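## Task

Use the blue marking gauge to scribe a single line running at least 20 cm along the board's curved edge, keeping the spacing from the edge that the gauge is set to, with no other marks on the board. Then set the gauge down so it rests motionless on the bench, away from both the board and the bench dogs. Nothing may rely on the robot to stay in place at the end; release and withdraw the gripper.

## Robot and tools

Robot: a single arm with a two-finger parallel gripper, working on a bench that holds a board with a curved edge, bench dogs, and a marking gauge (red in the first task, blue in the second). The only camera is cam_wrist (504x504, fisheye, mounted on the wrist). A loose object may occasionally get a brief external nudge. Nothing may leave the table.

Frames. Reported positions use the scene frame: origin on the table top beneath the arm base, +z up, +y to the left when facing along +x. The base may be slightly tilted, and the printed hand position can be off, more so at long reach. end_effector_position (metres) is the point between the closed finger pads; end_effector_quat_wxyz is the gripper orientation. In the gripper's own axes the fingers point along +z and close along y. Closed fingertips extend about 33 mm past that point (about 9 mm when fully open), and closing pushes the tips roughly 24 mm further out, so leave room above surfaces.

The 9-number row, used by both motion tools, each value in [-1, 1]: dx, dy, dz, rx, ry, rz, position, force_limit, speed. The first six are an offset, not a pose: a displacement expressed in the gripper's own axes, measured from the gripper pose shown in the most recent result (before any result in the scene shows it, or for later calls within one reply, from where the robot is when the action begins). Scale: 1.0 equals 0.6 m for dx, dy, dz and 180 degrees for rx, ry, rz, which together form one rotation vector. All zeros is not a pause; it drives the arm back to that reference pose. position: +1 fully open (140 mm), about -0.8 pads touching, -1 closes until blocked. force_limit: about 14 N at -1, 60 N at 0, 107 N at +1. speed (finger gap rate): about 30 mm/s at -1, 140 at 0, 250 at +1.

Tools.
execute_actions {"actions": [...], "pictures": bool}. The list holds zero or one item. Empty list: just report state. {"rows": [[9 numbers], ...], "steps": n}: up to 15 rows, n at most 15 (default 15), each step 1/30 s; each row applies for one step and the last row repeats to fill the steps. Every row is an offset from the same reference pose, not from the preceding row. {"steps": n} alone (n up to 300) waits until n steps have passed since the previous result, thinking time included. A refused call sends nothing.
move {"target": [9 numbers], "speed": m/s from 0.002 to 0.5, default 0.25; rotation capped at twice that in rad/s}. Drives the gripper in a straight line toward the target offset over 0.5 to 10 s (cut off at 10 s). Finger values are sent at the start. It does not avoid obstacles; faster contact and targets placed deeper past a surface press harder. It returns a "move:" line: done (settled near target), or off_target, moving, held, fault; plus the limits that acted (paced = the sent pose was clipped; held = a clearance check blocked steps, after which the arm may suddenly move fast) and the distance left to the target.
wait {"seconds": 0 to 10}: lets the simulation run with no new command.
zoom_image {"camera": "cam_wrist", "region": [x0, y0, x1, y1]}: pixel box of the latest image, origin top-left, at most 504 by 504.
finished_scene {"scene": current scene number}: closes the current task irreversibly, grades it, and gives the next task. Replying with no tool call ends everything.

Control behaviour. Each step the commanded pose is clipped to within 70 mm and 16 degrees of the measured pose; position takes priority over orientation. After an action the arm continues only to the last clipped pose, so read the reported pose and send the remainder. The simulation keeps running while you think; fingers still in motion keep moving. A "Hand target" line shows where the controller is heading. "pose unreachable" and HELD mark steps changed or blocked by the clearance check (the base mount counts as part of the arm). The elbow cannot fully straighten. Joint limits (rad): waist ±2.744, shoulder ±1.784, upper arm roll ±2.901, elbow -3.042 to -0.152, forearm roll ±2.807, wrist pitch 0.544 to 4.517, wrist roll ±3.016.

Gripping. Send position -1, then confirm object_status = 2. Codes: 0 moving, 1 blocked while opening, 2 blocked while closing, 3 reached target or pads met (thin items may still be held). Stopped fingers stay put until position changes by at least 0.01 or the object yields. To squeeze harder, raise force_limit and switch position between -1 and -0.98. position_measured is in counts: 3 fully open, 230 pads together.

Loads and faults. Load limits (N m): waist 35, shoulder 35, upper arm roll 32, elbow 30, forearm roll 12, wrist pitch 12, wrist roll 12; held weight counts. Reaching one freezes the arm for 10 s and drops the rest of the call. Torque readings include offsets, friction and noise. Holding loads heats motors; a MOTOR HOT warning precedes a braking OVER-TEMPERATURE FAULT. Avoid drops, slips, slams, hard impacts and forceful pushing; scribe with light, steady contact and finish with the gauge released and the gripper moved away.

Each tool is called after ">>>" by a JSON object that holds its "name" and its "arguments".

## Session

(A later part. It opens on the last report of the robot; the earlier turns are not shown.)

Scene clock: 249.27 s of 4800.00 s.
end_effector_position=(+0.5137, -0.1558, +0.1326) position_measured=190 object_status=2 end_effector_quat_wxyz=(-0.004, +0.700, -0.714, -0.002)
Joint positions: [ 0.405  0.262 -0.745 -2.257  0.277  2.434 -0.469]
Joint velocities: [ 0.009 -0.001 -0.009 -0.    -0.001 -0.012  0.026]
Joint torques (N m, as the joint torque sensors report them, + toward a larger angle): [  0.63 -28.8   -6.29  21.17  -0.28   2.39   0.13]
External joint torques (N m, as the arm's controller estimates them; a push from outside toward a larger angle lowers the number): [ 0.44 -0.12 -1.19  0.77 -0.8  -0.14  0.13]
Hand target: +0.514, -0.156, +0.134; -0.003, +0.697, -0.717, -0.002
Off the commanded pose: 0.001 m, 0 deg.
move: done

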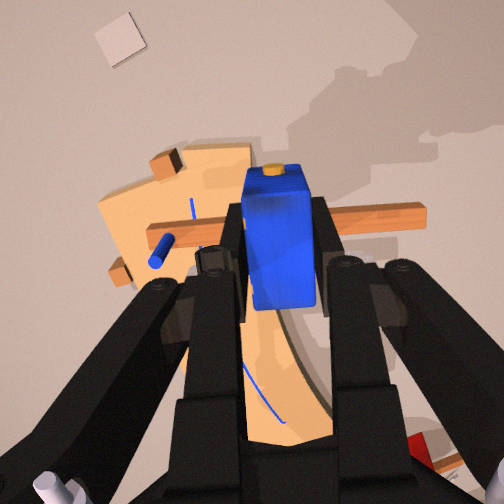

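>>> {"name": "move", "arguments": {"target": [0.13, 0.22, 0.03, 0, 0, 0, -1, 0.6, -0.3], "speed": 0.2}}

>>> {"name": "move", "arguments": {"target": [0, 0, 0.07, 0, 0, 0, -1, 0.6, -0.3], "speed": 0.06}}

Scene clock: 257.03 s of 4800.00 s.
end_effector_position=(+0.3797, -0.2304, +0.1129) position_measured=190 object_status=2 end_effector_quat_wxyz=(-0.004, +0.697, -0.717, -0.006)
Joint positions: [ 0.325  0.02  -0.913 -2.577  0.037  2.583 -0.545]
Joint velocities: [ 0.001  0.001 -0.002 -0.001 -0.008  0.011 -0.011]
Joint torques (N m, as the joint torque sensors report them, + toward a larger angle): [ -1.02 -18.47  -0.84  16.28  -0.41   3.21  -0.2 ]
External joint torques (N m, as the arm's controller estimates them; a push from outside toward a larger angle lowers the number): [-1.07 -1.23 -0.47 -2.26 -0.84  0.72 -0.2 ]
Hand target: +0.380, -0.231, +0.113; -0.004, +0.700, -0.714, -0.003
Off the commanded pose: 0.001 m, 1 deg.
After step 90, 3.40 s passed at rest.
move: done

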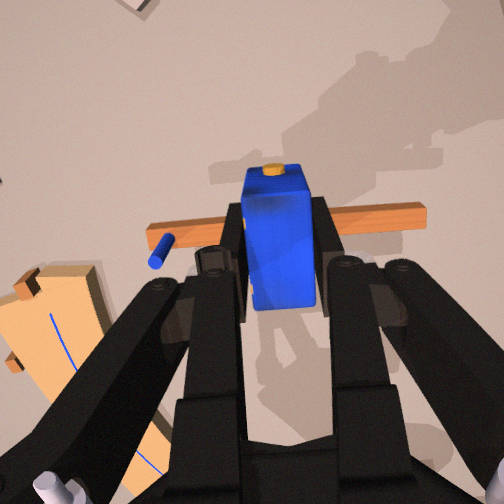

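Scene clock: 258.37 s of 4800.00 s.
end_effector_position=(+0.3759, -0.2287, +0.0701) position_measured=190 object_status=2 end_effector_quat_wxyz=(-0.001, +0.693, -0.721, -0.008)
Joint positions: [ 0.246  0.183 -0.792 -2.579  0.293  2.678 -0.715]
Joint velocities: [-0.017 -0.001  0.015 -0.001  0.001  0.003 -0.036]
Joint torques (N m, as the joint torque sensors report them, + toward a larger angle): [ -2.22 -21.61  -2.13  18.11   1.19   2.98  -0.29]
External joint torques (N m, as the arm's controller estimates them; a push from outside toward a larger angle lowers the number): [-2.42  0.63  1.1   1.46  0.83  0.5  -0.29]
Hand target: +0.379, -0.230, +0.071; -0.002, +0.697, -0.717, -0.005
Off the commanded pose: 0.004 m, 1 deg.
move: off_target

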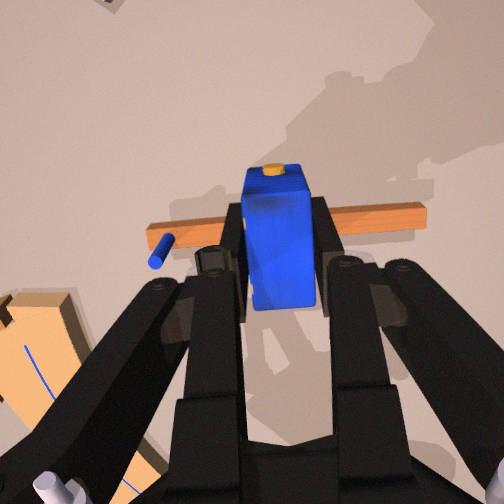

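>>> {"name": "move", "arguments": {"target": [0, 0, 0.01, 0.003, 0.004, 0, -1, 0.6, -0.3], "speed": 0.01}}

Scene clock: 264.83 s of 4800.00 s.
end_effector_position=(+0.3790, -0.2293, +0.0687) position_measured=190 object_status=2 end_effector_quat_wxyz=(-0.003, +0.692, -0.722, +0.000)
Joint positions: [ 0.244  0.186 -0.784 -2.586  0.313  2.704 -0.726]
Joint velocities: [ 0.001  0.     0.002 -0.001  0.005  0.009 -0.001]
Joint torques (N m, as the joint torque sensors report them, + toward a larger angle): [ -0.34 -16.2   -0.63  12.92   1.6    3.95  -0.22]
External joint torques (N m, as the arm's controller estimates them; a push from outside toward a larger angle lowers the number): [-0.53  6.18  2.65 -3.68  1.27  1.41 -0.22]
Hand target: +0.376, -0.229, +0.064; +0.001, +0.693, -0.721, -0.001
Off the commanded pose: 0.006 m, 0 deg.
After step 90, 2.33 s passed at rest.
move: off_target

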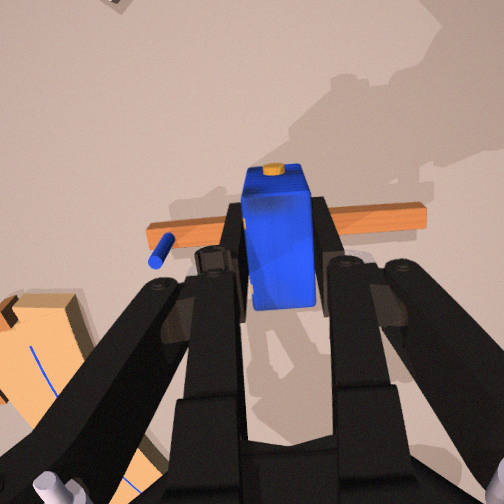

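In contact. Release and retreat.

>>> {"name": "move", "arguments": {"target": [0, 0, 0, 0, 0, 0, -0.2, 0.6, -0.3], "speed": 0.01}}

>>> {"name": "move", "arguments": {"target": [0, 0, -0.2, 0, 0, 0, -0.2, 0.6, -0.3], "speed": 0.15}}

Scene clock: 270.07 s of 4800.00 s.
end_effector_position=(+0.3792, -0.2294, +0.0688) position_measured=154 object_status=3 end_effector_quat_wxyz=(-0.004, +0.691, -0.722, +0.001)
Joint positions: [ 0.244  0.186 -0.784 -2.586  0.314  2.705 -0.726]
Joint velocities: [-0.    -0.001 -0.     0.002 -0.001 -0.     0.001]
Joint torques (N m, as the joint torque sensors report them, + toward a larger angle): [ -0.39 -21.69  -3.23  16.29   0.16   2.47  -0.11]
External joint torques (N m, as the arm's controller estimates them; a push from outside toward a larger angle lowers the number): [-0.64  0.58 -0.02 -0.35 -0.18 -0.07 -0.11]
Hand target: +0.379, -0.229, +0.069; -0.003, +0.692, -0.722, +0.000
Off the commanded pose: 0.000 m, 0 deg.
After step 90, 1.53 s passed at rest.
move: done

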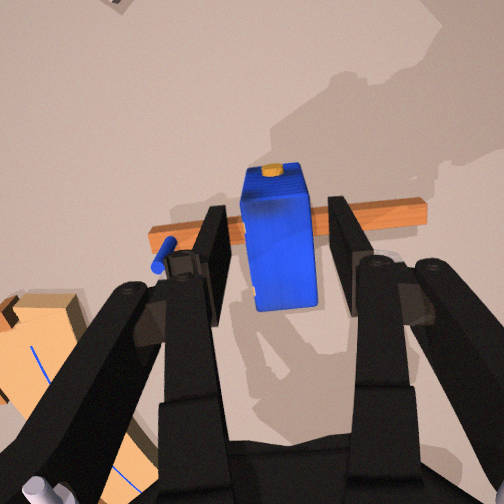

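Scene clock: 271.67 s of 4800.00 s.
end_effector_position=(+0.3814, -0.2294, +0.1874) position_measured=154 object_status=3 end_effector_quat_wxyz=(-0.009, +0.695, -0.719, -0.001)
Joint positions: [ 0.162 -0.223 -0.762 -2.538 -0.205  2.37  -0.36 ]
Joint velocities: [-0.009  0.002  0.011 -0.002  0.    -0.004  0.029]
Joint torques (N m, as the joint torque sensors report them, + toward a larger angle): [ -1.29 -15.41   4.34  20.12   0.12   2.27   0.04]
External joint torques (N m, as the arm's controller estimates them; a push from outside toward a larger angle lowers the number): [-1.51 -0.05  0.23 -0.72 -0.44 -0.24  0.04]
Hand target: +0.380, -0.229, +0.187; -0.007, +0.691, -0.723, -0.002
Off the commanded pose: 0.003 m, 1 deg.
move: done

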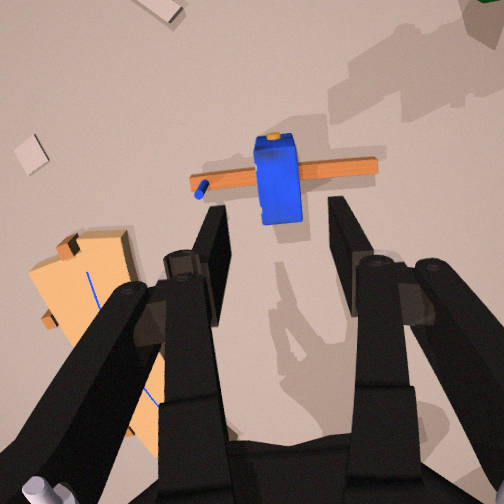

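>>> {"name": "finished_scene", "arguments": {"scene": 2}}

The scene is finished: the task was done.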